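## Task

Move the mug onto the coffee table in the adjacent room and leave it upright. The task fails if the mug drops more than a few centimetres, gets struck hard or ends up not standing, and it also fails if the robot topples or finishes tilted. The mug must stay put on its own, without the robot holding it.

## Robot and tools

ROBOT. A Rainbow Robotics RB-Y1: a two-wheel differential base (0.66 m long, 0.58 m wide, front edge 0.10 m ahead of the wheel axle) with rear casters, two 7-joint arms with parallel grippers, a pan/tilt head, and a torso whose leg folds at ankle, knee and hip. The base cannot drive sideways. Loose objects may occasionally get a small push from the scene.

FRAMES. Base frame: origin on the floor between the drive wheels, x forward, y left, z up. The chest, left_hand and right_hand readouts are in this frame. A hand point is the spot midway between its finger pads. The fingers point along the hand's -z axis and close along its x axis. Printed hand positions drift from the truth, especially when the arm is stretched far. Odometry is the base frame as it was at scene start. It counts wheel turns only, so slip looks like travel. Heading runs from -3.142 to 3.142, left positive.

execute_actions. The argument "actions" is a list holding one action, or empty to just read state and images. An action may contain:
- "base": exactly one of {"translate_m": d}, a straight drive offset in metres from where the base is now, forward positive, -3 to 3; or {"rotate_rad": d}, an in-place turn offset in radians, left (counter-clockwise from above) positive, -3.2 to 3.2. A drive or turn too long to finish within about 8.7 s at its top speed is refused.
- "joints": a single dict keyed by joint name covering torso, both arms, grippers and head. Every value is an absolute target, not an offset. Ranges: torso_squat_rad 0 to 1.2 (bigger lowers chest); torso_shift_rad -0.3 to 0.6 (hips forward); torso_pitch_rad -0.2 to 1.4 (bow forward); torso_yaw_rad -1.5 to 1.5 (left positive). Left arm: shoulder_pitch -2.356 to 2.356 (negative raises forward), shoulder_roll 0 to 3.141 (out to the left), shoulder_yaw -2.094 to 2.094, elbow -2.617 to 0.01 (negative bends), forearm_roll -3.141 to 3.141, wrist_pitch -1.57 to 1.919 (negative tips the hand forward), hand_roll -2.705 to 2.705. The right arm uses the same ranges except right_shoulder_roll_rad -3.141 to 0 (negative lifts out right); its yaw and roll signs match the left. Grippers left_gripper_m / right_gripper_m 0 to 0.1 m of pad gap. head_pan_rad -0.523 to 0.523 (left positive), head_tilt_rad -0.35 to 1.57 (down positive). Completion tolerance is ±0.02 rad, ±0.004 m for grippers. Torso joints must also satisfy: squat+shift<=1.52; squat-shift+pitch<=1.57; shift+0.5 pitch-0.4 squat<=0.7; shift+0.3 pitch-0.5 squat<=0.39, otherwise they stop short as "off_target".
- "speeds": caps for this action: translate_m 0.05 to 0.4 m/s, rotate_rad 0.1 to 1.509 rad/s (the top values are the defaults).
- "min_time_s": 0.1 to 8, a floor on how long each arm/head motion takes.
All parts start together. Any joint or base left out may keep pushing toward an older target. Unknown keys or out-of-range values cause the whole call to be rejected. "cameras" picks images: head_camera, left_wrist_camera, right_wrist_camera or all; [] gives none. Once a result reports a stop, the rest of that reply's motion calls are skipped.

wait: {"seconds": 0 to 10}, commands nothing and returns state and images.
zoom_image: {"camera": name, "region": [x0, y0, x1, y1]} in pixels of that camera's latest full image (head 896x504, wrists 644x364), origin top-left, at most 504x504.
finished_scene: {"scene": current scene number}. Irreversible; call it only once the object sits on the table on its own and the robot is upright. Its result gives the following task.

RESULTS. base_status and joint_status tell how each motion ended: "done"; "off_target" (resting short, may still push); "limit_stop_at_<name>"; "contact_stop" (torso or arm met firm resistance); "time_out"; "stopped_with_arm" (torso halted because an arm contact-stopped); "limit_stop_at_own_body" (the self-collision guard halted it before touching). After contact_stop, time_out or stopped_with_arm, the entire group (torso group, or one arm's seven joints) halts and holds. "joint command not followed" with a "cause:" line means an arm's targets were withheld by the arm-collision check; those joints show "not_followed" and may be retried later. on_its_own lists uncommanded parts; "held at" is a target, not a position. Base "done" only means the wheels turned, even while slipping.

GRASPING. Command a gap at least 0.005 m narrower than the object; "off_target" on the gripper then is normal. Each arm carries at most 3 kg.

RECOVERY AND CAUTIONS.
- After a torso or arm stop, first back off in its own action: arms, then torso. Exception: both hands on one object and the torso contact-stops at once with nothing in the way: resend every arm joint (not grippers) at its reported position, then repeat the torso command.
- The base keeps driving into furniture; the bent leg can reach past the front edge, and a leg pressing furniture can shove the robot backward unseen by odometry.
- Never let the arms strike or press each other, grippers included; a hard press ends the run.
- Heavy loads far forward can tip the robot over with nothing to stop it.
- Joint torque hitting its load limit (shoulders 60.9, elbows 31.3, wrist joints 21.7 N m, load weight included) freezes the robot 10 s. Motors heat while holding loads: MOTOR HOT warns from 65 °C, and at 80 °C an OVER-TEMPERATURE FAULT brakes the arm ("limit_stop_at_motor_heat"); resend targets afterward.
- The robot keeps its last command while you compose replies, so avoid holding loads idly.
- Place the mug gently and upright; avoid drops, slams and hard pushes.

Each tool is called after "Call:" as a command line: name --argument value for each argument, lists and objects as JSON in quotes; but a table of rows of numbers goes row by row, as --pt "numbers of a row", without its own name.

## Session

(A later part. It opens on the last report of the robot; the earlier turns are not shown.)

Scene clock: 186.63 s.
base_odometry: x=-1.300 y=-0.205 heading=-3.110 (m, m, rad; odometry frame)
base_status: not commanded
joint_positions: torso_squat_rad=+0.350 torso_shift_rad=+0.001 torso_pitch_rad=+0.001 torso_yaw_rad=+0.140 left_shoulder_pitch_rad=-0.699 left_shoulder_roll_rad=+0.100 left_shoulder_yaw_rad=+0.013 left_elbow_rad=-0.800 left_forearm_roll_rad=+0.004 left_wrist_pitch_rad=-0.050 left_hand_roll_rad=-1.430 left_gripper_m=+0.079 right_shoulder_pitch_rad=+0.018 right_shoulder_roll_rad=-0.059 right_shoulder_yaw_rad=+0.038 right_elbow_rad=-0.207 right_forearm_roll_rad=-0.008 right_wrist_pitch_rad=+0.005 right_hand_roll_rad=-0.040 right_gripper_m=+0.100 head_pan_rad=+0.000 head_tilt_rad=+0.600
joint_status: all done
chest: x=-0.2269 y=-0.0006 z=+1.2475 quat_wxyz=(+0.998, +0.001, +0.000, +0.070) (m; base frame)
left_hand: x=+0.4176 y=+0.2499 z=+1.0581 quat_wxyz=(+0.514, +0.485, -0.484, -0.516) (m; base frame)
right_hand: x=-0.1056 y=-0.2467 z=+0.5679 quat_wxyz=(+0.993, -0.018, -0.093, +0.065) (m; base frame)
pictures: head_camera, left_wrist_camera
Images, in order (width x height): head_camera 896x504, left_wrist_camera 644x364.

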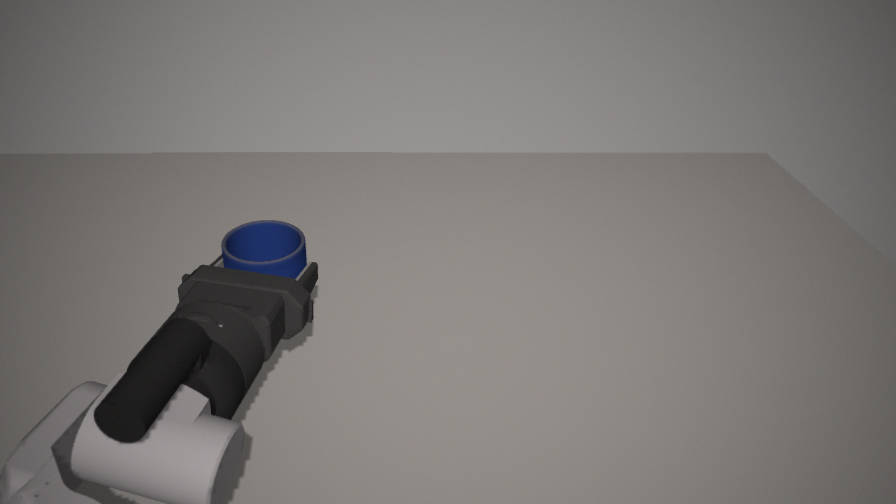

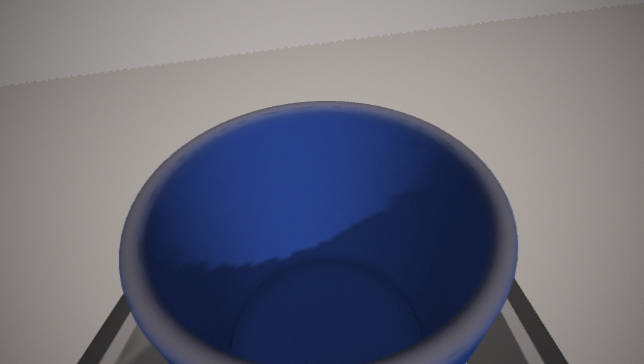

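Call:
execute_actions --actions '[{"base":{"translate_m":-0.6}}]' --cameras '[]'

Call:
execute_actions --actions '[{"base":{"rotate_rad":-1.37},"joints":{"torso_yaw_rad":0,"left_shoulder_pitch_rad":0,"left_shoulder_roll_rad":0.03,"left_elbow_rad":-1.5,"left_hand_roll_rad":-1.57,"head_tilt_rad":0.4,"head_pan_rad":-0.5},"min_time_s":2}]' --cameras '["head_camera"]'

Call:
execute_actions --actions '[{"base":{"translate_m":1.65}}]' --cameras '[]'

Call:
execute_actions --actions '[{"base":{"rotate_rad":-1.57},"joints":{"head_pan_rad":0}}]'

Scene clock: 204.93 s.
base_odometry: x=-0.701 y=-0.186 heading=-3.109 (m, m, rad; odometry frame)
base_status: done
joint_positions: torso_squat_rad=+0.350 torso_shift_rad=+0.001 torso_pitch_rad=+0.001 torso_yaw_rad=+0.140 left_shoulder_pitch_rad=-0.699 left_shoulder_roll_rad=+0.100 left_shoulder_yaw_rad=+0.013 left_elbow_rad=-0.800 left_forearm_roll_rad=+0.004 left_wrist_pitch_rad=-0.050 left_hand_roll_rad=-1.430 left_gripper_m=+0.079 right_shoulder_pitch_rad=+0.018 right_shoulder_roll_rad=-0.059 right_shoulder_yaw_rad=+0.038 right_elbow_rad=-0.207 right_forearm_roll_rad=-0.008 right_wrist_pitch_rad=+0.005 right_hand_roll_rad=-0.040 right_gripper_m=+0.100 head_pan_rad=+0.000 head_tilt_rad=+0.600
joint_status: not commanded
chest: x=-0.2270 y=-0.0006 z=+1.2475 quat_wxyz=(+0.998, +0.000, +0.000, +0.070) (m; base frame)
left_hand: x=+0.4175 y=+0.2499 z=+1.0581 quat_wxyz=(+0.514, +0.485, -0.484, -0.516) (m; base frame)
right_hand: x=-0.1057 y=-0.2467 z=+0.5679 quat_wxyz=(+0.993, -0.018, -0.093, +0.065) (m; base frame)
pictures: none
No camera images: the call's "cameras" was empty. Leave "cameras" out to get every camera's image.

Scene clock: 208.70 s.
base_odometry: x=-0.700 y=-0.186 heading=+1.805 (m, m, rad; odometry frame)
base_status: done
joint_positions: torso_squat_rad=+0.350 torso_shift_rad=+0.001 torso_pitch_rad=+0.001 torso_yaw_rad=+0.000 left_shoulder_pitch_rad=+0.000 left_shoulder_roll_rad=+0.030 left_shoulder_yaw_rad=+0.013 left_elbow_rad=-1.499 left_forearm_roll_rad=+0.004 left_wrist_pitch_rad=-0.050 left_hand_roll_rad=-1.570 left_gripper_m=+0.079 right_shoulder_pitch_rad=+0.018 right_shoulder_roll_rad=-0.059 right_shoulder_yaw_rad=+0.038 right_elbow_rad=-0.207 right_forearm_roll_rad=-0.008 right_wrist_pitch_rad=+0.005 right_hand_roll_rad=-0.040 right_gripper_m=+0.100 head_pan_rad=-0.500 head_tilt_rad=+0.400
joint_status: all done
chest: x=-0.2270 y=-0.0006 z=+1.2475 quat_wxyz=(+1.000, +0.000, +0.000, +0.000) (m; base frame)
left_hand: x=+0.2874 y=+0.2366 z=+0.9975 quat_wxyz=(+0.503, +0.504, -0.484, -0.508) (m; base frame)
right_hand: x=-0.1413 y=-0.2613 z=+0.5679 quat_wxyz=(+0.995, -0.025, -0.092, -0.005) (m; base frame)
pictures: head_camera
Images, in order (width x height): head_camera 896x504.

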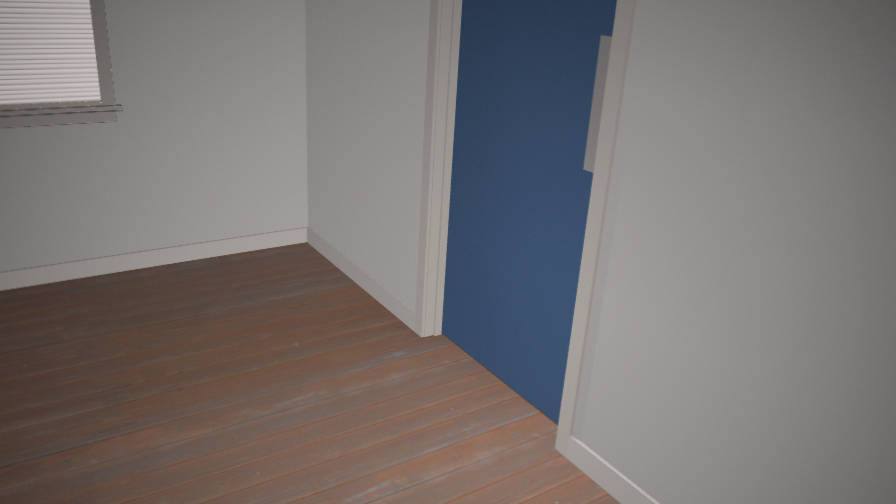

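Scene clock: 214.17 s.
base_odometry: x=-1.083 y=+1.419 heading=+1.805 (m, m, rad; odometry frame)
base_status: done
joint_positions: torso_squat_rad=+0.350 torso_shift_rad=+0.001 torso_pitch_rad=+0.001 torso_yaw_rad=+0.000 left_shoulder_pitch_rad=+0.000 left_shoulder_roll_rad=+0.030 left_shoulder_yaw_rad=+0.013 left_elbow_rad=-1.499 left_forearm_roll_rad=+0.004 left_wrist_pitch_rad=-0.050 left_hand_roll_rad=-1.570 left_gripper_m=+0.079 right_shoulder_pitch_rad=+0.018 right_shoulder_roll_rad=-0.059 right_shoulder_yaw_rad=+0.038 right_elbow_rad=-0.207 right_forearm_roll_rad=-0.008 right_wrist_pitch_rad=+0.005 right_hand_roll_rad=-0.040 right_gripper_m=+0.100 head_pan_rad=-0.500 head_tilt_rad=+0.400
joint_status: not commanded
chest: x=-0.2269 y=-0.0006 z=+1.2475 quat_wxyz=(+1.000, +0.000, +0.000, +0.000) (m; base frame)
left_hand: x=+0.2874 y=+0.2366 z=+0.9974 quat_wxyz=(+0.503, +0.504, -0.484, -0.509) (m; base frame)
right_hand: x=-0.1411 y=-0.2613 z=+0.5680 quat_wxyz=(+0.995, -0.025, -0.092, -0.005) (m; base frame)
pictures: none
No camera images: the call's "cameras" was empty. Leave "cameras" out to get every camera's image.

Scene clock: 218.07 s.
base_odometry: x=-1.083 y=+1.419 heading=+0.235 (m, m, rad; odometry frame)
base_status: done
joint_positions: torso_squat_rad=+0.350 torso_shift_rad=+0.001 torso_pitch_rad=+0.001 torso_yaw_rad=+0.000 left_shoulder_pitch_rad=+0.000 left_shoulder_roll_rad=+0.030 left_shoulder_yaw_rad=+0.013 left_elbow_rad=-1.499 left_forearm_roll_rad=+0.004 left_wrist_pitch_rad=-0.050 left_hand_roll_rad=-1.570 left_gripper_m=+0.079 right_shoulder_pitch_rad=+0.018 right_shoulder_roll_rad=-0.059 right_shoulder_yaw_rad=+0.038 right_elbow_rad=-0.207 right_forearm_roll_rad=-0.008 right_wrist_pitch_rad=+0.005 right_hand_roll_rad=-0.040 right_gripper_m=+0.100 head_pan_rad=+0.000 head_tilt_rad=+0.400
joint_status: all done
chest: x=-0.2270 y=-0.0006 z=+1.2475 quat_wxyz=(+1.000, +0.000, +0.000, +0.000) (m; base frame)
left_hand: x=+0.2873 y=+0.2366 z=+0.9974 quat_wxyz=(+0.503, +0.504, -0.484, -0.508) (m; base frame)
right_hand: x=-0.1412 y=-0.2613 z=+0.5680 quat_wxyz=(+0.995, -0.025, -0.092, -0.005) (m; base frame)
pictures: head_camera, left_wrist_camera, right_wrist_camera
Images, in order (width x height): head_camera 896x504, left_wrist_camera 644x364, right_wrist_camera 644x364.

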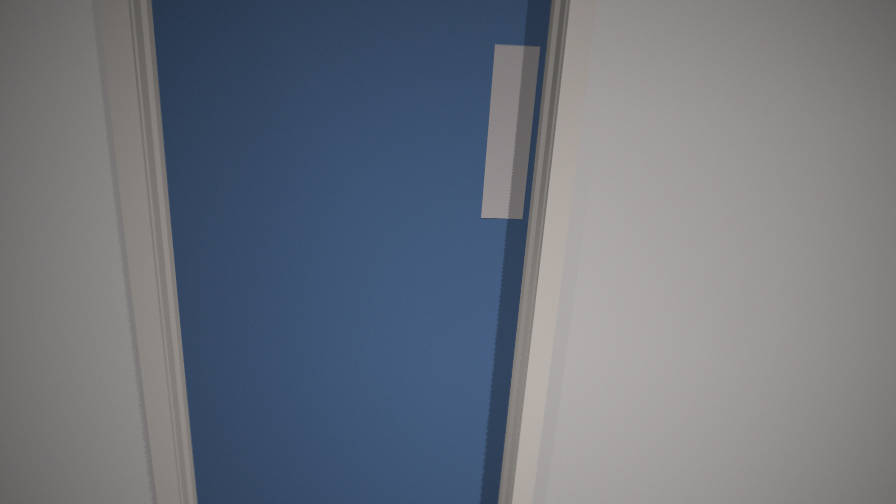

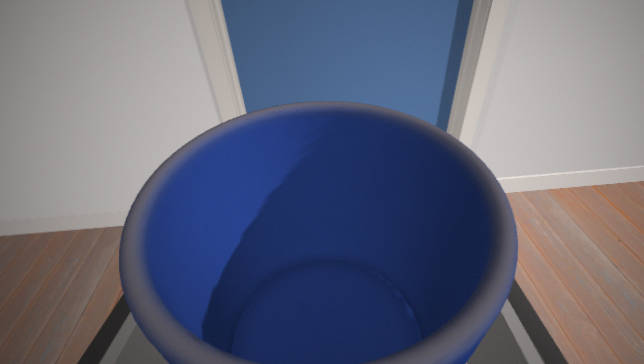

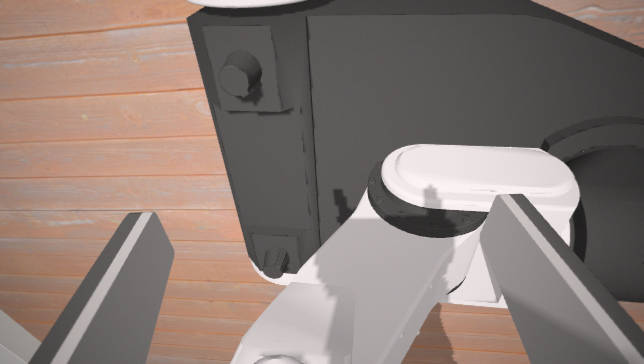

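Call:
execute_actions --actions '[{"base":{"rotate_rad":0.5},"joints":{"left_shoulder_yaw_rad":-0.95,"left_shoulder_pitch_rad":0.0},"min_time_s":2}]' --cameras '[]'

Call:
execute_actions --actions '[{"base":{"translate_m":0.47}}]' --cameras '[]'

Call:
execute_actions --actions '[{"base":{"rotate_rad":-0.5},"joints":{"head_tilt_rad":1.0}}]' --cameras '["head_camera"]'

Scene clock: 240.57 s.
base_odometry: x=-1.083 y=+1.419 heading=+0.734 (m, m, rad; odometry frame)
base_status: done
joint_positions: torso_squat_rad=+0.350 torso_shift_rad=+0.001 torso_pitch_rad=+0.001 torso_yaw_rad=+0.000 left_shoulder_pitch_rad=+0.000 left_shoulder_roll_rad=+0.030 left_shoulder_yaw_rad=-0.928 left_elbow_rad=-1.500 left_forearm_roll_rad=+0.004 left_wrist_pitch_rad=-0.050 left_hand_roll_rad=-1.570 left_gripper_m=+0.079 right_shoulder_pitch_rad=+0.018 right_shoulder_roll_rad=-0.059 right_shoulder_yaw_rad=+0.038 right_elbow_rad=-0.207 right_forearm_roll_rad=-0.008 right_wrist_pitch_rad=+0.005 right_hand_roll_rad=-0.040 right_gripper_m=+0.100 head_pan_rad=+0.000 head_tilt_rad=+0.400
joint_status: left_shoulder_yaw_rad limit_stop_at_own_body (moved -0.942 of -0.963); the others done
on_its_own: left_shoulder_yaw_rad is held at -0.928, not at your -0.950, since a limit_stop_at_own_body
chest: x=-0.2270 y=-0.0007 z=+1.2475 quat_wxyz=(+1.000, +0.000, +0.000, +0.000) (m; base frame)
left_hand: x=+0.0812 y=-0.1822 z=+0.9846 quat_wxyz=(+0.224, +0.222, -0.653, -0.688) (m; base frame)
right_hand: x=-0.1412 y=-0.2613 z=+0.5679 quat_wxyz=(+0.995, -0.025, -0.092, -0.005) (m; base frame)
pictures: none
No camera images: the call's "cameras" was empty. Leave "cameras" out to get every camera's image.

not run: a stop came earlier in this reply.

not run: a stop came earlier in this reply.

Call:
execute_actions --actions '[{"base":{"translate_m":0.47},"joints":{"left_shoulder_yaw_rad":-0.9}}]' --cameras '[]'

Call:
execute_actions --actions '[{"base":{"rotate_rad":-0.5},"joints":{"head_tilt_rad":1.0}}]' --cameras '["head_camera"]'

Scene clock: 249.00 s.
base_odometry: x=-0.734 y=+1.733 heading=+0.733 (m, m, rad; odometry frame)
base_status: done
joint_positions: torso_squat_rad=+0.350 torso_shift_rad=+0.001 torso_pitch_rad=+0.001 torso_yaw_rad=+0.000 left_shoulder_pitch_rad=+0.000 left_shoulder_roll_rad=+0.030 left_shoulder_yaw_rad=-0.900 left_elbow_rad=-1.500 left_forearm_roll_rad=+0.004 left_wrist_pitch_rad=-0.050 left_hand_roll_rad=-1.570 left_gripper_m=+0.079 right_shoulder_pitch_rad=+0.018 right_shoulder_roll_rad=-0.059 right_shoulder_yaw_rad=+0.038 right_elbow_rad=-0.207 right_forearm_roll_rad=-0.008 right_wrist_pitch_rad=+0.005 right_hand_roll_rad=-0.040 right_gripper_m=+0.100 head_pan_rad=+0.000 head_tilt_rad=+0.400
joint_status: all done
chest: x=-0.2269 y=-0.0007 z=+1.2475 quat_wxyz=(+1.000, +0.000, +0.000, +0.000) (m; base frame)
left_hand: x=+0.0927 y=-0.1734 z=+0.9849 quat_wxyz=(+0.234, +0.232, -0.650, -0.685) (m; base frame)
right_hand: x=-0.1411 y=-0.2613 z=+0.5679 quat_wxyz=(+0.995, -0.025, -0.092, -0.005) (m; base frame)
pictures: none
No camera images: the call's "cameras" was empty. Leave "cameras" out to get every camera's image.

Scene clock: 251.47 s.
base_odometry: x=-0.734 y=+1.733 heading=+0.234 (m, m, rad; odometry frame)
base_status: done
joint_positions: torso_squat_rad=+0.350 torso_shift_rad=+0.001 torso_pitch_rad=+0.001 torso_yaw_rad=+0.000 left_shoulder_pitch_rad=+0.000 left_shoulder_roll_rad=+0.030 left_shoulder_yaw_rad=-0.900 left_elbow_rad=-1.500 left_forearm_roll_rad=+0.004 left_wrist_pitch_rad=-0.050 left_hand_roll_rad=-1.570 left_gripper_m=+0.079 right_shoulder_pitch_rad=+0.018 right_shoulder_roll_rad=-0.059 right_shoulder_yaw_rad=+0.038 right_elbow_rad=-0.207 right_forearm_roll_rad=-0.008 right_wrist_pitch_rad=+0.005 right_hand_roll_rad=-0.040 right_gripper_m=+0.100 head_pan_rad=+0.000 head_tilt_rad=+1.000
joint_status: all done
chest: x=-0.2270 y=-0.0006 z=+1.2475 quat_wxyz=(+1.000, +0.000, +0.000, +0.000) (m; base frame)
left_hand: x=+0.0927 y=-0.1734 z=+0.9849 quat_wxyz=(+0.234, +0.232, -0.650, -0.685) (m; base frame)
right_hand: x=-0.1412 y=-0.2613 z=+0.5679 quat_wxyz=(+0.995, -0.025, -0.092, -0.005) (m; base frame)
pictures: head_camera
Images, in order (width x height): head_camera 896x504.

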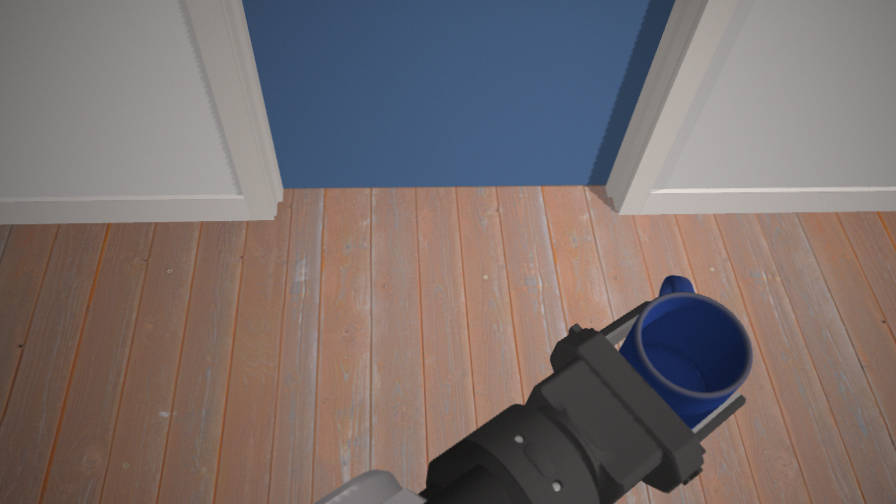

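Call:
execute_actions --actions '[{"base":{"rotate_rad":0.015},"joints":{"right_shoulder_roll_rad":-1.0,"right_gripper_m":0}}]' --cameras '[]'

Call:
execute_actions --actions '[{"joints":{"right_shoulder_pitch_rad":-1.65}}]' --cameras '[]'

Call:
execute_actions --actions '[{"base":{"translate_m":0.4},"joints":{"right_shoulder_roll_rad":-0.25,"right_shoulder_yaw_rad":1.5,"right_elbow_rad":-0.3,"head_tilt_rad":0.6}}]' --cameras '["head_camera"]'

Scene clock: 272.27 s.
base_odometry: x=-0.734 y=+1.733 heading=+0.249 (m, m, rad; odometry frame)
base_status: done
joint_positions: torso_squat_rad=+0.350 torso_shift_rad=+0.001 torso_pitch_rad=+0.001 torso_yaw_rad=+0.000 left_shoulder_pitch_rad=+0.000 left_shoulder_roll_rad=+0.030 left_shoulder_yaw_rad=-0.900 left_elbow_rad=-1.500 left_forearm_roll_rad=+0.004 left_wrist_pitch_rad=-0.050 left_hand_roll_rad=-1.570 left_gripper_m=+0.079 right_shoulder_pitch_rad=+0.018 right_shoulder_roll_rad=-1.000 right_shoulder_yaw_rad=+0.038 right_elbow_rad=-0.207 right_forearm_roll_rad=-0.008 right_wrist_pitch_rad=+0.005 right_hand_roll_rad=-0.040 right_gripper_m=+0.000 head_pan_rad=+0.000 head_tilt_rad=+1.000
joint_status: all done
chest: x=-0.2270 y=-0.0007 z=+1.2475 quat_wxyz=(+1.000, +0.000, +0.000, +0.000) (m; base frame)
left_hand: x=+0.0927 y=-0.1734 z=+0.9849 quat_wxyz=(+0.234, +0.232, -0.650, -0.685) (m; base frame)
right_hand: x=-0.1388 y=-0.8576 z=+0.9122 quat_wxyz=(+0.876, -0.473, -0.081, +0.046) (m; base frame)
pictures: none
No camera images: the call's "cameras" was empty. Leave "cameras" out to get every camera's image.

Scene clock: 274.63 s.
base_odometry: x=-0.734 y=+1.733 heading=+0.249 (m, m, rad; odometry frame)
base_status: not commanded
joint_positions: torso_squat_rad=+0.350 torso_shift_rad=+0.001 torso_pitch_rad=+0.001 torso_yaw_rad=+0.000 left_shoulder_pitch_rad=+0.000 left_shoulder_roll_rad=+0.030 left_shoulder_yaw_rad=-0.900 left_elbow_rad=-1.500 left_forearm_roll_rad=+0.004 left_wrist_pitch_rad=-0.050 left_hand_roll_rad=-1.570 left_gripper_m=+0.079 right_shoulder_pitch_rad=-1.650 right_shoulder_roll_rad=-1.000 right_shoulder_yaw_rad=+0.038 right_elbow_rad=-0.207 right_forearm_roll_rad=-0.008 right_wrist_pitch_rad=+0.005 right_hand_roll_rad=-0.040 right_gripper_m=+0.000 head_pan_rad=+0.000 head_tilt_rad=+1.000
joint_status: all done
chest: x=-0.2270 y=-0.0006 z=+1.2475 quat_wxyz=(+1.000, +0.000, +0.000, +0.000) (m; base frame)
left_hand: x=+0.0926 y=-0.1734 z=+0.9849 quat_wxyz=(+0.234, +0.232, -0.650, -0.685) (m; base frame)
right_hand: x=+0.3694 y=-0.6000 z=+1.6211 quat_wxyz=(+0.521, -0.329, -0.784, -0.077) (m; base frame)
pictures: none
No camera images: the call's "cameras" was empty. Leave "cameras" out to get every camera's image.

Scene clock: 277.23 s.
base_odometry: x=-0.346 y=+1.832 heading=+0.249 (m, m, rad; odometry frame)
base_status: done
joint_positions: torso_squat_rad=+0.350 torso_shift_rad=+0.001 torso_pitch_rad=+0.001 torso_yaw_rad=+0.000 left_shoulder_pitch_rad=+0.000 left_shoulder_roll_rad=+0.030 left_shoulder_yaw_rad=-0.900 left_elbow_rad=-1.500 left_forearm_roll_rad=+0.004 left_wrist_pitch_rad=-0.050 left_hand_roll_rad=-1.570 left_gripper_m=+0.079 right_shoulder_pitch_rad=-1.650 right_shoulder_roll_rad=-0.250 right_shoulder_yaw_rad=+1.500 right_elbow_rad=-0.300 right_forearm_roll_rad=-0.008 right_wrist_pitch_rad=+0.005 right_hand_roll_rad=-0.040 right_gripper_m=+0.000 head_pan_rad=+0.000 head_tilt_rad=+0.600
joint_status: all done
chest: x=-0.2270 y=-0.0007 z=+1.2475 quat_wxyz=(+1.000, +0.000, +0.000, +0.000) (m; base frame)
left_hand: x=+0.0927 y=-0.1733 z=+0.9849 quat_wxyz=(+0.234, +0.232, -0.650, -0.685) (m; base frame)
right_hand: x=+0.5024 y=+0.0069 z=+1.3167 quat_wxyz=(+0.325, -0.446, -0.529, +0.645) (m; base frame)
pictures: head_camera
Images, in order (width x height): head_camera 896x504.

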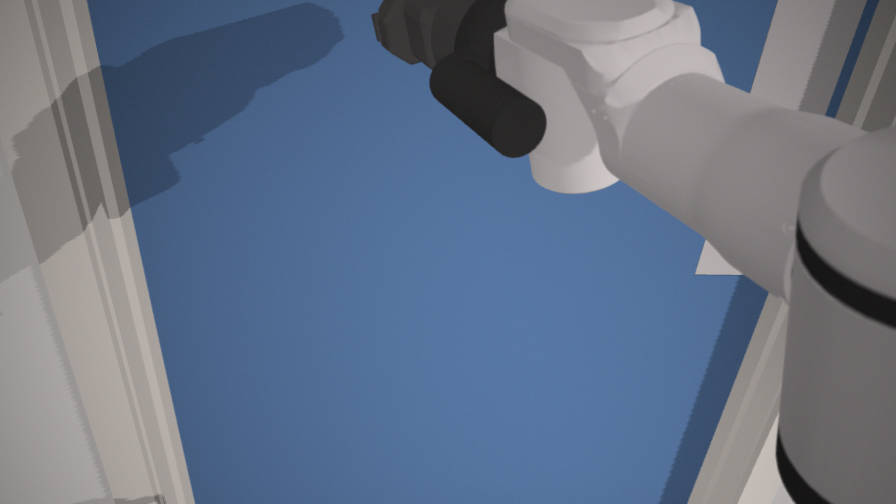

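Call:
execute_actions --actions '[{"base":{"translate_m":0.45},"speeds":{"translate_m":0.08}}]' --cameras '["head_camera"]'

Scene clock: 288.87 s.
base_odometry: x=+0.090 y=+1.943 heading=+0.249 (m, m, rad; odometry frame)
base_status: done
joint_positions: torso_squat_rad=+0.350 torso_shift_rad=+0.001 torso_pitch_rad=+0.001 torso_yaw_rad=+0.000 left_shoulder_pitch_rad=+0.000 left_shoulder_roll_rad=+0.030 left_shoulder_yaw_rad=-0.900 left_elbow_rad=-1.500 left_forearm_roll_rad=+0.004 left_wrist_pitch_rad=-0.050 left_hand_roll_rad=-1.570 left_gripper_m=+0.079 right_shoulder_pitch_rad=-1.650 right_shoulder_roll_rad=-0.250 right_shoulder_yaw_rad=+1.500 right_elbow_rad=-0.300 right_forearm_roll_rad=-0.008 right_wrist_pitch_rad=+0.005 right_hand_roll_rad=-0.040 right_gripper_m=+0.000 head_pan_rad=+0.000 head_tilt_rad=+0.600
joint_status: not commanded
chest: x=-0.2270 y=-0.0007 z=+1.2475 quat_wxyz=(+1.000, +0.001, +0.000, +0.000) (m; base frame)
left_hand: x=+0.0927 y=-0.1734 z=+0.9849 quat_wxyz=(+0.234, +0.232, -0.650, -0.685) (m; base frame)
right_hand: x=+0.5024 y=+0.0068 z=+1.3167 quat_wxyz=(+0.325, -0.446, -0.528, +0.645) (m; base frame)
pictures: head_camera
Images, in order (width x height): head_camera 896x504.

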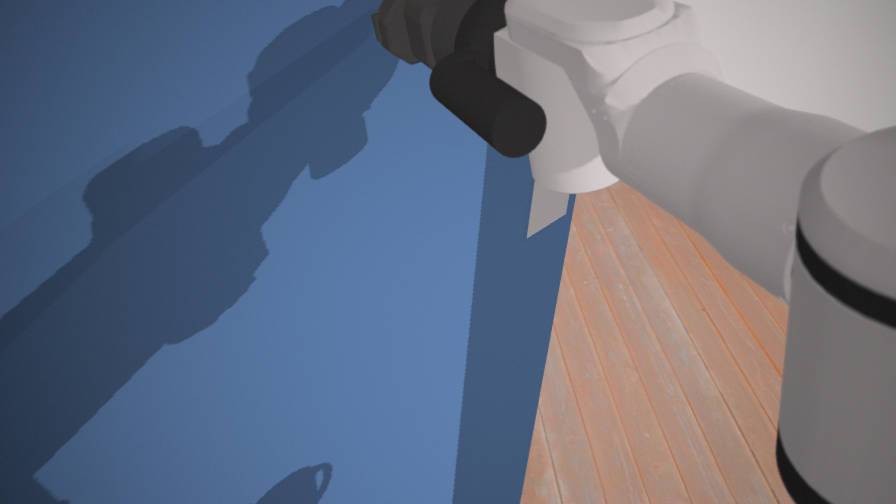

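Call:
execute_actions --actions '[{"base":{"translate_m":0.3},"speeds":{"translate_m":0.1},"joints":{"right_shoulder_roll_rad":-0.02,"right_elbow_rad":-0.5,"head_tilt_rad":1.0},"min_time_s":3}]' --cameras '["head_camera"]'

Scene clock: 298.27 s.
base_odometry: x=+0.381 y=+2.017 heading=+0.249 (m, m, rad; odometry frame)
base_status: done
joint_positions: torso_squat_rad=+0.350 torso_shift_rad=+0.001 torso_pitch_rad=+0.001 torso_yaw_rad=+0.000 left_shoulder_pitch_rad=+0.000 left_shoulder_roll_rad=+0.030 left_shoulder_yaw_rad=-0.900 left_elbow_rad=-1.500 left_forearm_roll_rad=+0.004 left_wrist_pitch_rad=-0.050 left_hand_roll_rad=-1.570 left_gripper_m=+0.079 right_shoulder_pitch_rad=-1.650 right_shoulder_roll_rad=-0.020 right_shoulder_yaw_rad=+1.500 right_elbow_rad=-0.500 right_forearm_roll_rad=-0.008 right_wrist_pitch_rad=+0.005 right_hand_roll_rad=-0.040 right_gripper_m=+0.000 head_pan_rad=+0.000 head_tilt_rad=+1.000
joint_status: all done
chest: x=-0.2269 y=-0.0007 z=+1.2475 quat_wxyz=(+1.000, +0.001, +0.000, +0.000) (m; base frame)
left_hand: x=+0.0927 y=-0.1734 z=+0.9849 quat_wxyz=(+0.234, +0.232, -0.650, -0.685) (m; base frame)
right_hand: x=+0.3740 y=+0.2286 z=+1.2323 quat_wxyz=(+0.215, -0.292, -0.575, +0.733) (m; base frame)
pictures: head_camera
Images, in order (width x height): head_camera 896x504.

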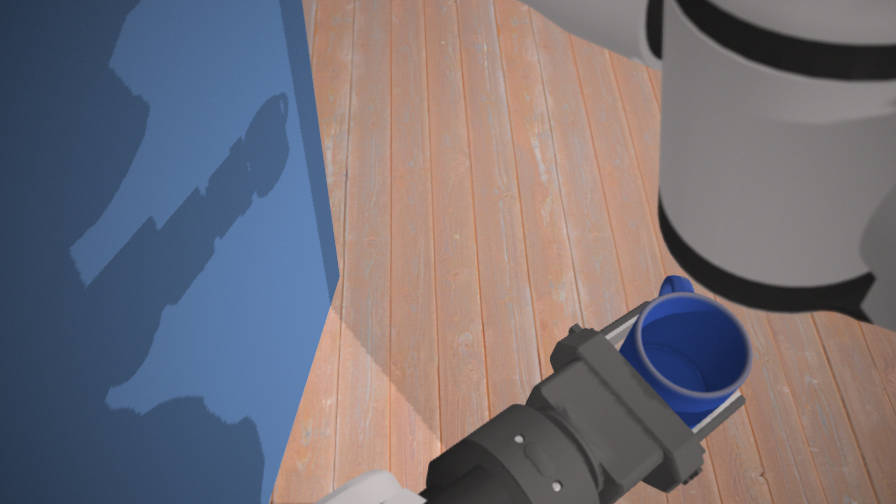

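Call:
execute_actions --actions '[{"base":{"translate_m":0.38},"speeds":{"translate_m":0.12},"joints":{"torso_yaw_rad":0.15,"head_pan_rad":0.1}}]' --cameras '["head_camera","right_wrist_camera"]'

Scene clock: 310.77 s.
base_odometry: x=+0.749 y=+2.110 heading=+0.249 (m, m, rad; odometry frame)
base_status: done
joint_positions: torso_squat_rad=+0.350 torso_shift_rad=+0.001 torso_pitch_rad=+0.001 torso_yaw_rad=+0.150 left_shoulder_pitch_rad=+0.000 left_shoulder_roll_rad=+0.030 left_shoulder_yaw_rad=-0.900 left_elbow_rad=-1.500 left_forearm_roll_rad=+0.004 left_wrist_pitch_rad=-0.050 left_hand_roll_rad=-1.570 left_gripper_m=+0.079 right_shoulder_pitch_rad=-1.650 right_shoulder_roll_rad=-0.020 right_shoulder_yaw_rad=+1.500 right_elbow_rad=-0.500 right_forearm_roll_rad=-0.008 right_wrist_pitch_rad=+0.005 right_hand_roll_rad=-0.040 right_gripper_m=+0.000 head_pan_rad=+0.100 head_tilt_rad=+1.000
joint_status: all done
chest: x=-0.2270 y=-0.0007 z=+1.2475 quat_wxyz=(+0.997, +0.001, +0.000, +0.075) (m; base frame)
left_hand: x=+0.1149 y=-0.1236 z=+0.9849 quat_wxyz=(+0.284, +0.280, -0.631, -0.665) (m; base frame)
right_hand: x=+0.3326 y=+0.3160 z=+1.2323 quat_wxyz=(+0.159, -0.248, -0.595, +0.748) (m; base frame)
pictures: head_camera, right_wrist_camera
Images, in order (width x height): head_camera 896x504, right_wrist_camera 644x364.

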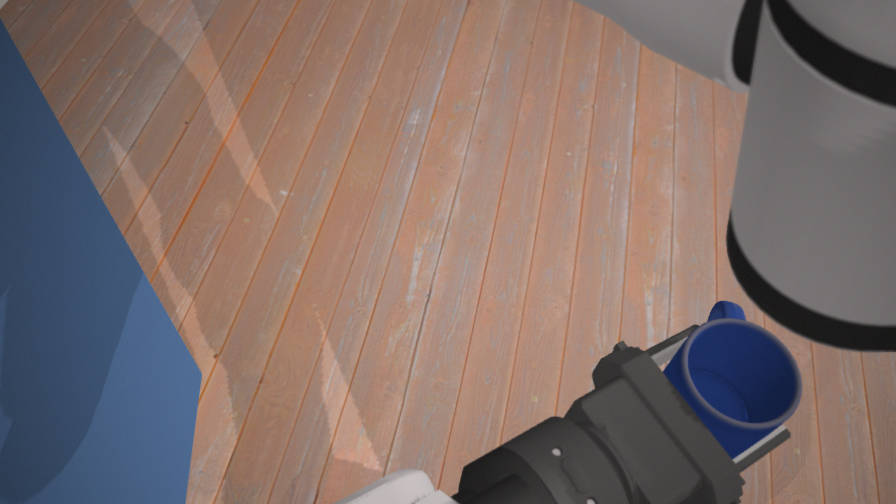

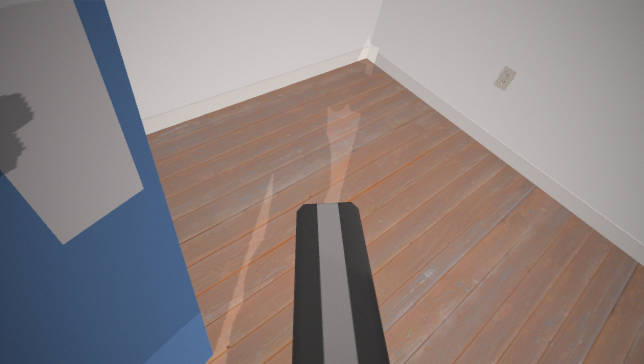

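Call:
execute_actions --actions '[{"base":{"translate_m":0.75},"speeds":{"translate_m":0.25},"joints":{"torso_yaw_rad":-0.3,"head_pan_rad":-0.5,"head_tilt_rad":0.5,"right_shoulder_roll_rad":-0.5,"right_elbow_rad":-0.2}}]' --cameras '["head_camera","right_wrist_camera"]'

Scene clock: 320.27 s.
base_odometry: x=+1.476 y=+2.295 heading=+0.248 (m, m, rad; odometry frame)
base_status: done
joint_positions: torso_squat_rad=+0.350 torso_shift_rad=+0.001 torso_pitch_rad=+0.001 torso_yaw_rad=-0.300 left_shoulder_pitch_rad=+0.000 left_shoulder_roll_rad=+0.030 left_shoulder_yaw_rad=-0.900 left_elbow_rad=-1.500 left_forearm_roll_rad=+0.004 left_wrist_pitch_rad=-0.050 left_hand_roll_rad=-1.570 left_gripper_m=+0.079 right_shoulder_pitch_rad=-1.650 right_shoulder_roll_rad=-0.500 right_shoulder_yaw_rad=+1.500 right_elbow_rad=-0.200 right_forearm_roll_rad=-0.008 right_wrist_pitch_rad=+0.005 right_hand_roll_rad=-0.040 right_gripper_m=+0.000 head_pan_rad=-0.500 head_tilt_rad=+0.500
joint_status: all done
chest: x=-0.2270 y=-0.0007 z=+1.2475 quat_wxyz=(+0.989, +0.000, +0.001, -0.149) (m; base frame)
left_hand: x=+0.0273 y=-0.2601 z=+0.9848 quat_wxyz=(+0.129, +0.132, -0.678, -0.712) (m; base frame)
right_hand: x=+0.4376 y=-0.4318 z=+1.3965 quat_wxyz=(+0.480, -0.622, -0.385, +0.484) (m; base frame)
pictures: head_camera, right_wrist_camera
Images, in order (width x height): head_camera 896x504, right_wrist_camera 644x364.

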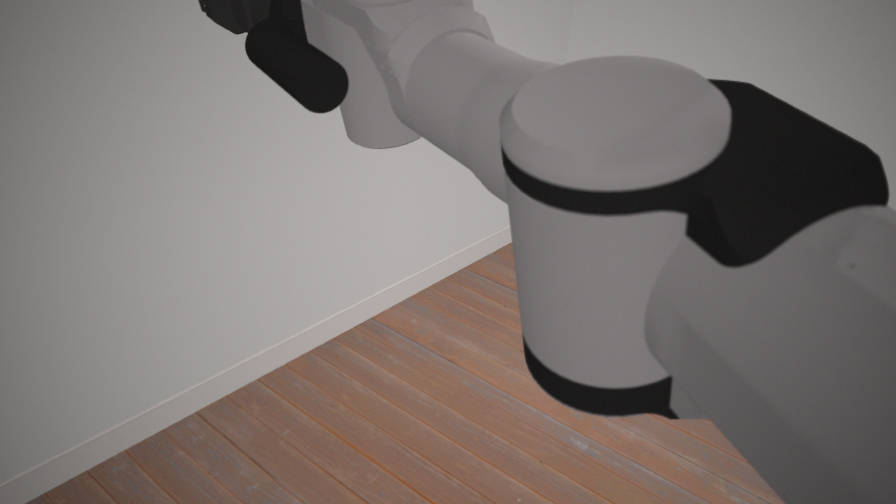

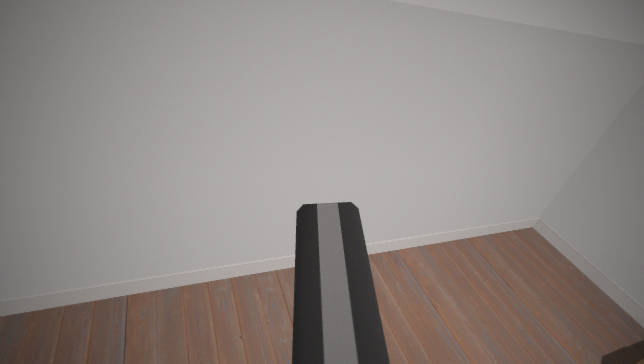

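Call:
execute_actions --actions '[{"base":{"translate_m":0.2},"joints":{"torso_yaw_rad":0,"left_shoulder_yaw_rad":0,"right_shoulder_roll_rad":-0.7},"min_time_s":1.5}]' --cameras '[]'

Call:
execute_actions --actions '[{"base":{"rotate_rad":-1.57},"joints":{"right_shoulder_pitch_rad":0,"right_shoulder_roll_rad":-0.06,"right_shoulder_yaw_rad":0,"head_pan_rad":0,"head_tilt_rad":0.55}}]' --cameras '["head_camera"]'

Scene clock: 328.60 s.
base_odometry: x=+1.670 y=+2.344 heading=+0.248 (m, m, rad; odometry frame)
base_status: done
joint_positions: torso_squat_rad=+0.350 torso_shift_rad=+0.001 torso_pitch_rad=+0.001 torso_yaw_rad=+0.000 left_shoulder_pitch_rad=+0.000 left_shoulder_roll_rad=+0.030 left_shoulder_yaw_rad=+0.000 left_elbow_rad=-1.500 left_forearm_roll_rad=+0.004 left_wrist_pitch_rad=-0.050 left_hand_roll_rad=-1.570 left_gripper_m=+0.079 right_shoulder_pitch_rad=-1.650 right_shoulder_roll_rad=-0.700 right_shoulder_yaw_rad=+1.500 right_elbow_rad=-0.200 right_forearm_roll_rad=-0.008 right_wrist_pitch_rad=+0.005 right_hand_roll_rad=-0.040 right_gripper_m=+0.000 head_pan_rad=-0.500 head_tilt_rad=+0.500
joint_status: all done
chest: x=-0.2269 y=-0.0006 z=+1.2475 quat_wxyz=(+1.000, +0.000, +0.000, +0.000) (m; base frame)
left_hand: x=+0.2874 y=+0.2296 z=+0.9972 quat_wxyz=(+0.499, +0.501, -0.488, -0.512) (m; base frame)
right_hand: x=+0.5164 y=-0.3587 z=+1.4468 quat_wxyz=(+0.440, -0.615, -0.437, +0.487) (m; base frame)
pictures: none
No camera images: the call's "cameras" was empty. Leave "cameras" out to get every camera's image.

Scene clock: 332.50 s.
base_odometry: x=+1.670 y=+2.344 heading=-1.321 (m, m, rad; odometry frame)
base_status: done
joint_positions: torso_squat_rad=+0.350 torso_shift_rad=+0.001 torso_pitch_rad=+0.001 torso_yaw_rad=+0.000 left_shoulder_pitch_rad=+0.000 left_shoulder_roll_rad=+0.030 left_shoulder_yaw_rad=+0.000 left_elbow_rad=-1.500 left_forearm_roll_rad=+0.004 left_wrist_pitch_rad=-0.050 left_hand_roll_rad=-1.570 left_gripper_m=+0.079 right_shoulder_pitch_rad=+0.000 right_shoulder_roll_rad=-0.060 right_shoulder_yaw_rad=+0.000 right_elbow_rad=-0.200 right_forearm_roll_rad=-0.008 right_wrist_pitch_rad=+0.005 right_hand_roll_rad=-0.040 right_gripper_m=+0.000 head_pan_rad=+0.000 head_tilt_rad=+0.550
joint_status: all done
chest: x=-0.2271 y=-0.0006 z=+1.2475 quat_wxyz=(+1.000, +0.000, +0.000, +0.000) (m; base frame)
left_hand: x=+0.2873 y=+0.2296 z=+0.9973 quat_wxyz=(+0.499, +0.501, -0.488, -0.512) (m; base frame)
right_hand: x=-0.1317 y=-0.2656 z=+0.5693 quat_wxyz=(+0.995, -0.027, -0.097, -0.021) (m; base frame)
pictures: head_camera
Images, in order (width x height): head_camera 896x504.

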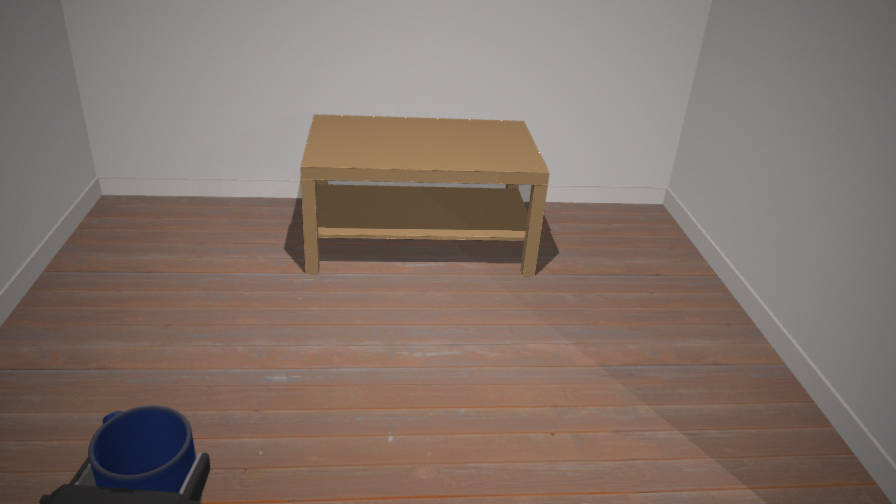

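Call:
execute_actions --actions '[{"base":{"translate_m":1.55},"joints":{"torso_squat_rad":1.0,"torso_pitch_rad":0.4,"left_shoulder_pitch_rad":-0.8,"left_shoulder_roll_rad":0.1,"left_elbow_rad":-0.7,"left_wrist_pitch_rad":-0.45,"left_hand_roll_rad":-1.43,"head_tilt_rad":0.5,"right_elbow_rad":-0.3},"min_time_s":1.8}]' --cameras '["head_camera","left_wrist_camera"]'

Scene clock: 349.87 s.
base_odometry: x=+2.053 y=+0.842 heading=-1.321 (m, m, rad; odometry frame)
base_status: done
joint_positions: torso_squat_rad=+1.000 torso_shift_rad=+0.001 torso_pitch_rad=+0.400 torso_yaw_rad=+0.000 left_shoulder_pitch_rad=-0.800 left_shoulder_roll_rad=+0.100 left_shoulder_yaw_rad=+0.000 left_elbow_rad=-0.700 left_forearm_roll_rad=+0.004 left_wrist_pitch_rad=-0.450 left_hand_roll_rad=-1.430 left_gripper_m=+0.079 right_shoulder_pitch_rad=+0.000 right_shoulder_roll_rad=-0.060 right_shoulder_yaw_rad=+0.000 right_elbow_rad=-0.300 right_forearm_roll_rad=-0.008 right_wrist_pitch_rad=+0.005 right_hand_roll_rad=-0.040 right_gripper_m=+0.000 head_pan_rad=+0.000 head_tilt_rad=+0.500
joint_status: all done
chest: x=-0.1070 y=-0.0004 z=+0.9437 quat_wxyz=(+0.980, +0.000, +0.199, +0.000) (m; base frame)
left_hand: x=+0.4812 y=+0.1257 z=+0.6042 quat_wxyz=(+0.470, +0.411, -0.547, -0.557) (m; base frame)
right_hand: x=-0.2349 y=-0.2649 z=+0.2713 quat_wxyz=(+0.998, -0.029, +0.052, -0.014) (m; base frame)
pictures: head_camera, left_wrist_camera
Images, in order (width x height): head_camera 896x504, left_wrist_camera 644x364.

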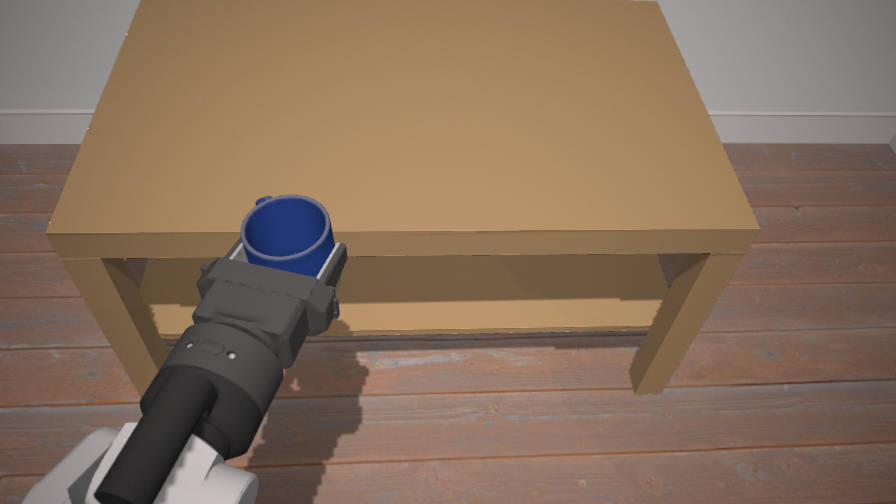

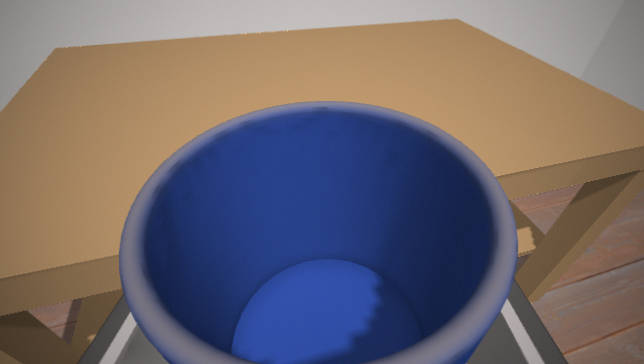

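Call:
execute_actions --actions '[{"base":{"translate_m":0.28},"joints":{"left_hand_roll_rad":-1.49}}]' --cameras '[]'

Call:
execute_actions --actions '[{"joints":{"torso_squat_rad":1.12}}]' --cameras '["head_camera","left_wrist_camera"]'

Scene clock: 361.33 s.
base_odometry: x=+2.122 y=+0.570 heading=-1.322 (m, m, rad; odometry frame)
base_status: done
joint_positions: torso_squat_rad=+1.000 torso_shift_rad=+0.001 torso_pitch_rad=+0.400 torso_yaw_rad=+0.000 left_shoulder_pitch_rad=-0.800 left_shoulder_roll_rad=+0.100 left_shoulder_yaw_rad=+0.000 left_elbow_rad=-0.700 left_forearm_roll_rad=+0.004 left_wrist_pitch_rad=-0.450 left_hand_roll_rad=-1.490 left_gripper_m=+0.079 right_shoulder_pitch_rad=+0.000 right_shoulder_roll_rad=-0.060 right_shoulder_yaw_rad=+0.000 right_elbow_rad=-0.300 right_forearm_roll_rad=-0.008 right_wrist_pitch_rad=+0.005 right_hand_roll_rad=-0.040 right_gripper_m=+0.000 head_pan_rad=+0.000 head_tilt_rad=+0.500
joint_status: all done
chest: x=-0.1070 y=-0.0004 z=+0.9437 quat_wxyz=(+0.980, +0.000, +0.199, +0.000) (m; base frame)
left_hand: x=+0.4812 y=+0.1258 z=+0.6042 quat_wxyz=(+0.453, +0.428, -0.534, -0.571) (m; base frame)
right_hand: x=-0.2349 y=-0.2649 z=+0.2713 quat_wxyz=(+0.998, -0.029, +0.052, -0.014) (m; base frame)
pictures: none
No camera images: the call's "cameras" was empty. Leave "cameras" out to get every camera's image.

Scene clock: 362.50 s.
base_odometry: x=+2.122 y=+0.570 heading=-1.322 (m, m, rad; odometry frame)
base_status: not commanded
joint_positions: torso_squat_rad=+1.120 torso_shift_rad=+0.001 torso_pitch_rad=+0.400 torso_yaw_rad=+0.000 left_shoulder_pitch_rad=-0.800 left_shoulder_roll_rad=+0.100 left_shoulder_yaw_rad=+0.000 left_elbow_rad=-0.700 left_forearm_roll_rad=+0.004 left_wrist_pitch_rad=-0.450 left_hand_roll_rad=-1.490 left_gripper_m=+0.079 right_shoulder_pitch_rad=+0.000 right_shoulder_roll_rad=-0.060 right_shoulder_yaw_rad=+0.000 right_elbow_rad=-0.300 right_forearm_roll_rad=-0.008 right_wrist_pitch_rad=+0.005 right_hand_roll_rad=-0.040 right_gripper_m=+0.000 head_pan_rad=+0.000 head_tilt_rad=+0.500
joint_status: all done
chest: x=-0.1071 y=-0.0004 z=+0.8705 quat_wxyz=(+0.980, +0.000, +0.199, +0.000) (m; base frame)
left_hand: x=+0.4811 y=+0.1258 z=+0.5310 quat_wxyz=(+0.453, +0.428, -0.534, -0.571) (m; base frame)
right_hand: x=-0.2350 y=-0.2649 z=+0.1980 quat_wxyz=(+0.998, -0.029, +0.052, -0.014) (m; base frame)
pictures: head_camera, left_wrist_camera
Images, in order (width x height): head_camera 896x504, left_wrist_camera 644x364.

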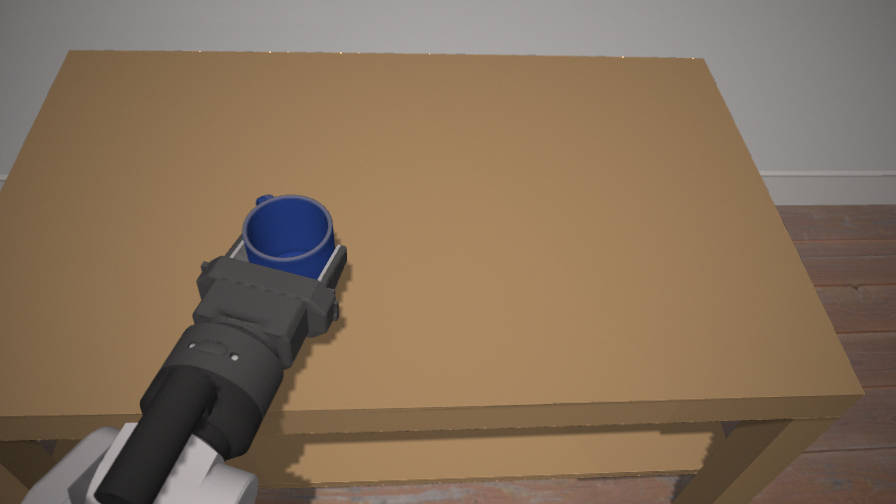

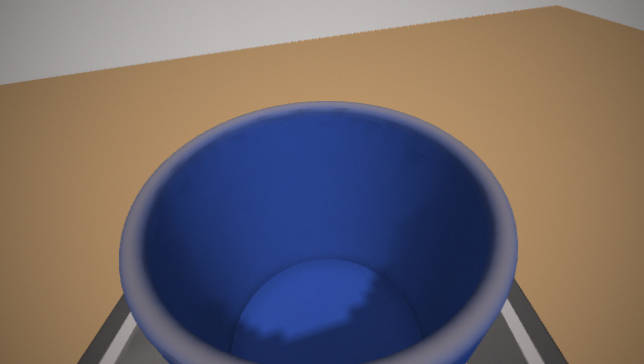

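Call:
execute_actions --actions '[{"joints":{"torso_squat_rad":1.15}}]' --cameras '["left_wrist_camera"]'

Call:
execute_actions --actions '[{"joints":{"torso_squat_rad":1.168}}]' --cameras '["left_wrist_camera"]'

Scene clock: 369.97 s.
base_odometry: x=+2.122 y=+0.570 heading=-1.322 (m, m, rad; odometry frame)
base_status: not commanded
joint_positions: torso_squat_rad=+1.150 torso_shift_rad=+0.001 torso_pitch_rad=+0.400 torso_yaw_rad=+0.000 left_shoulder_pitch_rad=-0.799 left_shoulder_roll_rad=+0.100 left_shoulder_yaw_rad=+0.000 left_elbow_rad=-0.700 left_forearm_roll_rad=+0.004 left_wrist_pitch_rad=-0.450 left_hand_roll_rad=-1.490 left_gripper_m=+0.079 right_shoulder_pitch_rad=+0.000 right_shoulder_roll_rad=-0.060 right_shoulder_yaw_rad=+0.000 right_elbow_rad=-0.300 right_forearm_roll_rad=-0.008 right_wrist_pitch_rad=+0.005 right_hand_roll_rad=-0.040 right_gripper_m=+0.000 head_pan_rad=+0.000 head_tilt_rad=+0.500
joint_status: all done
chest: x=-0.1071 y=-0.0004 z=+0.8514 quat_wxyz=(+0.980, +0.000, +0.199, +0.000) (m; base frame)
left_hand: x=+0.4811 y=+0.1259 z=+0.5120 quat_wxyz=(+0.453, +0.428, -0.534, -0.571) (m; base frame)
right_hand: x=-0.2351 y=-0.2649 z=+0.1790 quat_wxyz=(+0.998, -0.029, +0.052, -0.014) (m; base frame)
pictures: left_wrist_camera
Images, in order (width x height): left_wrist_camera 644x364.

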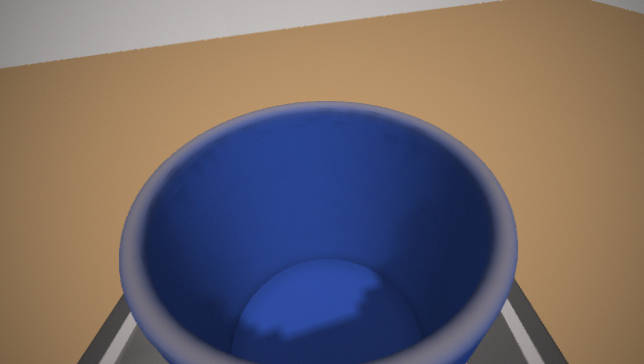

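Scene clock: 370.60 s.
base_odometry: x=+2.122 y=+0.570 heading=-1.322 (m, m, rad; odometry frame)
base_status: not commanded
joint_positions: torso_squat_rad=+1.168 torso_shift_rad=+0.001 torso_pitch_rad=+0.399 torso_yaw_rad=+0.000 left_shoulder_pitch_rad=-0.802 left_shoulder_roll_rad=+0.100 left_shoulder_yaw_rad=+0.000 left_elbow_rad=-0.702 left_forearm_roll_rad=+0.004 left_wrist_pitch_rad=-0.451 left_hand_roll_rad=-1.490 left_gripper_m=+0.079 right_shoulder_pitch_rad=+0.000 right_shoulder_roll_rad=-0.060 right_shoulder_yaw_rad=+0.000 right_elbow_rad=-0.300 right_forearm_roll_rad=-0.008 right_wrist_pitch_rad=+0.005 right_hand_roll_rad=-0.040 right_gripper_m=+0.000 head_pan_rad=+0.000 head_tilt_rad=+0.500
joint_status: all done
chest: x=-0.1076 y=-0.0004 z=+0.8400 quat_wxyz=(+0.980, +0.000, +0.198, +0.000) (m; base frame)
left_hand: x=+0.4823 y=+0.1253 z=+0.5038 quat_wxyz=(+0.451, +0.429, -0.536, -0.569) (m; base frame)
right_hand: x=-0.2348 y=-0.2648 z=+0.1674 quat_wxyz=(+0.998, -0.029, +0.051, -0.014) (m; base frame)
pictures: left_wrist_camera
Images, in order (width x height): left_wrist_camera 644x364.

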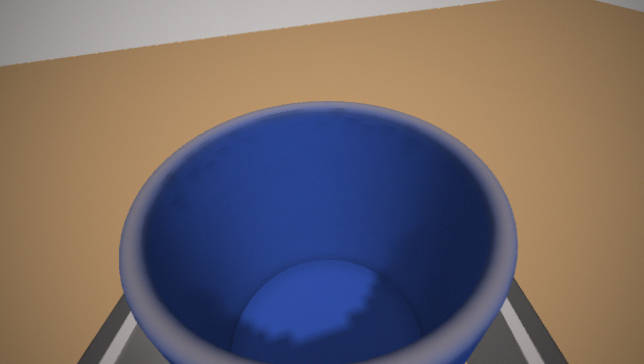

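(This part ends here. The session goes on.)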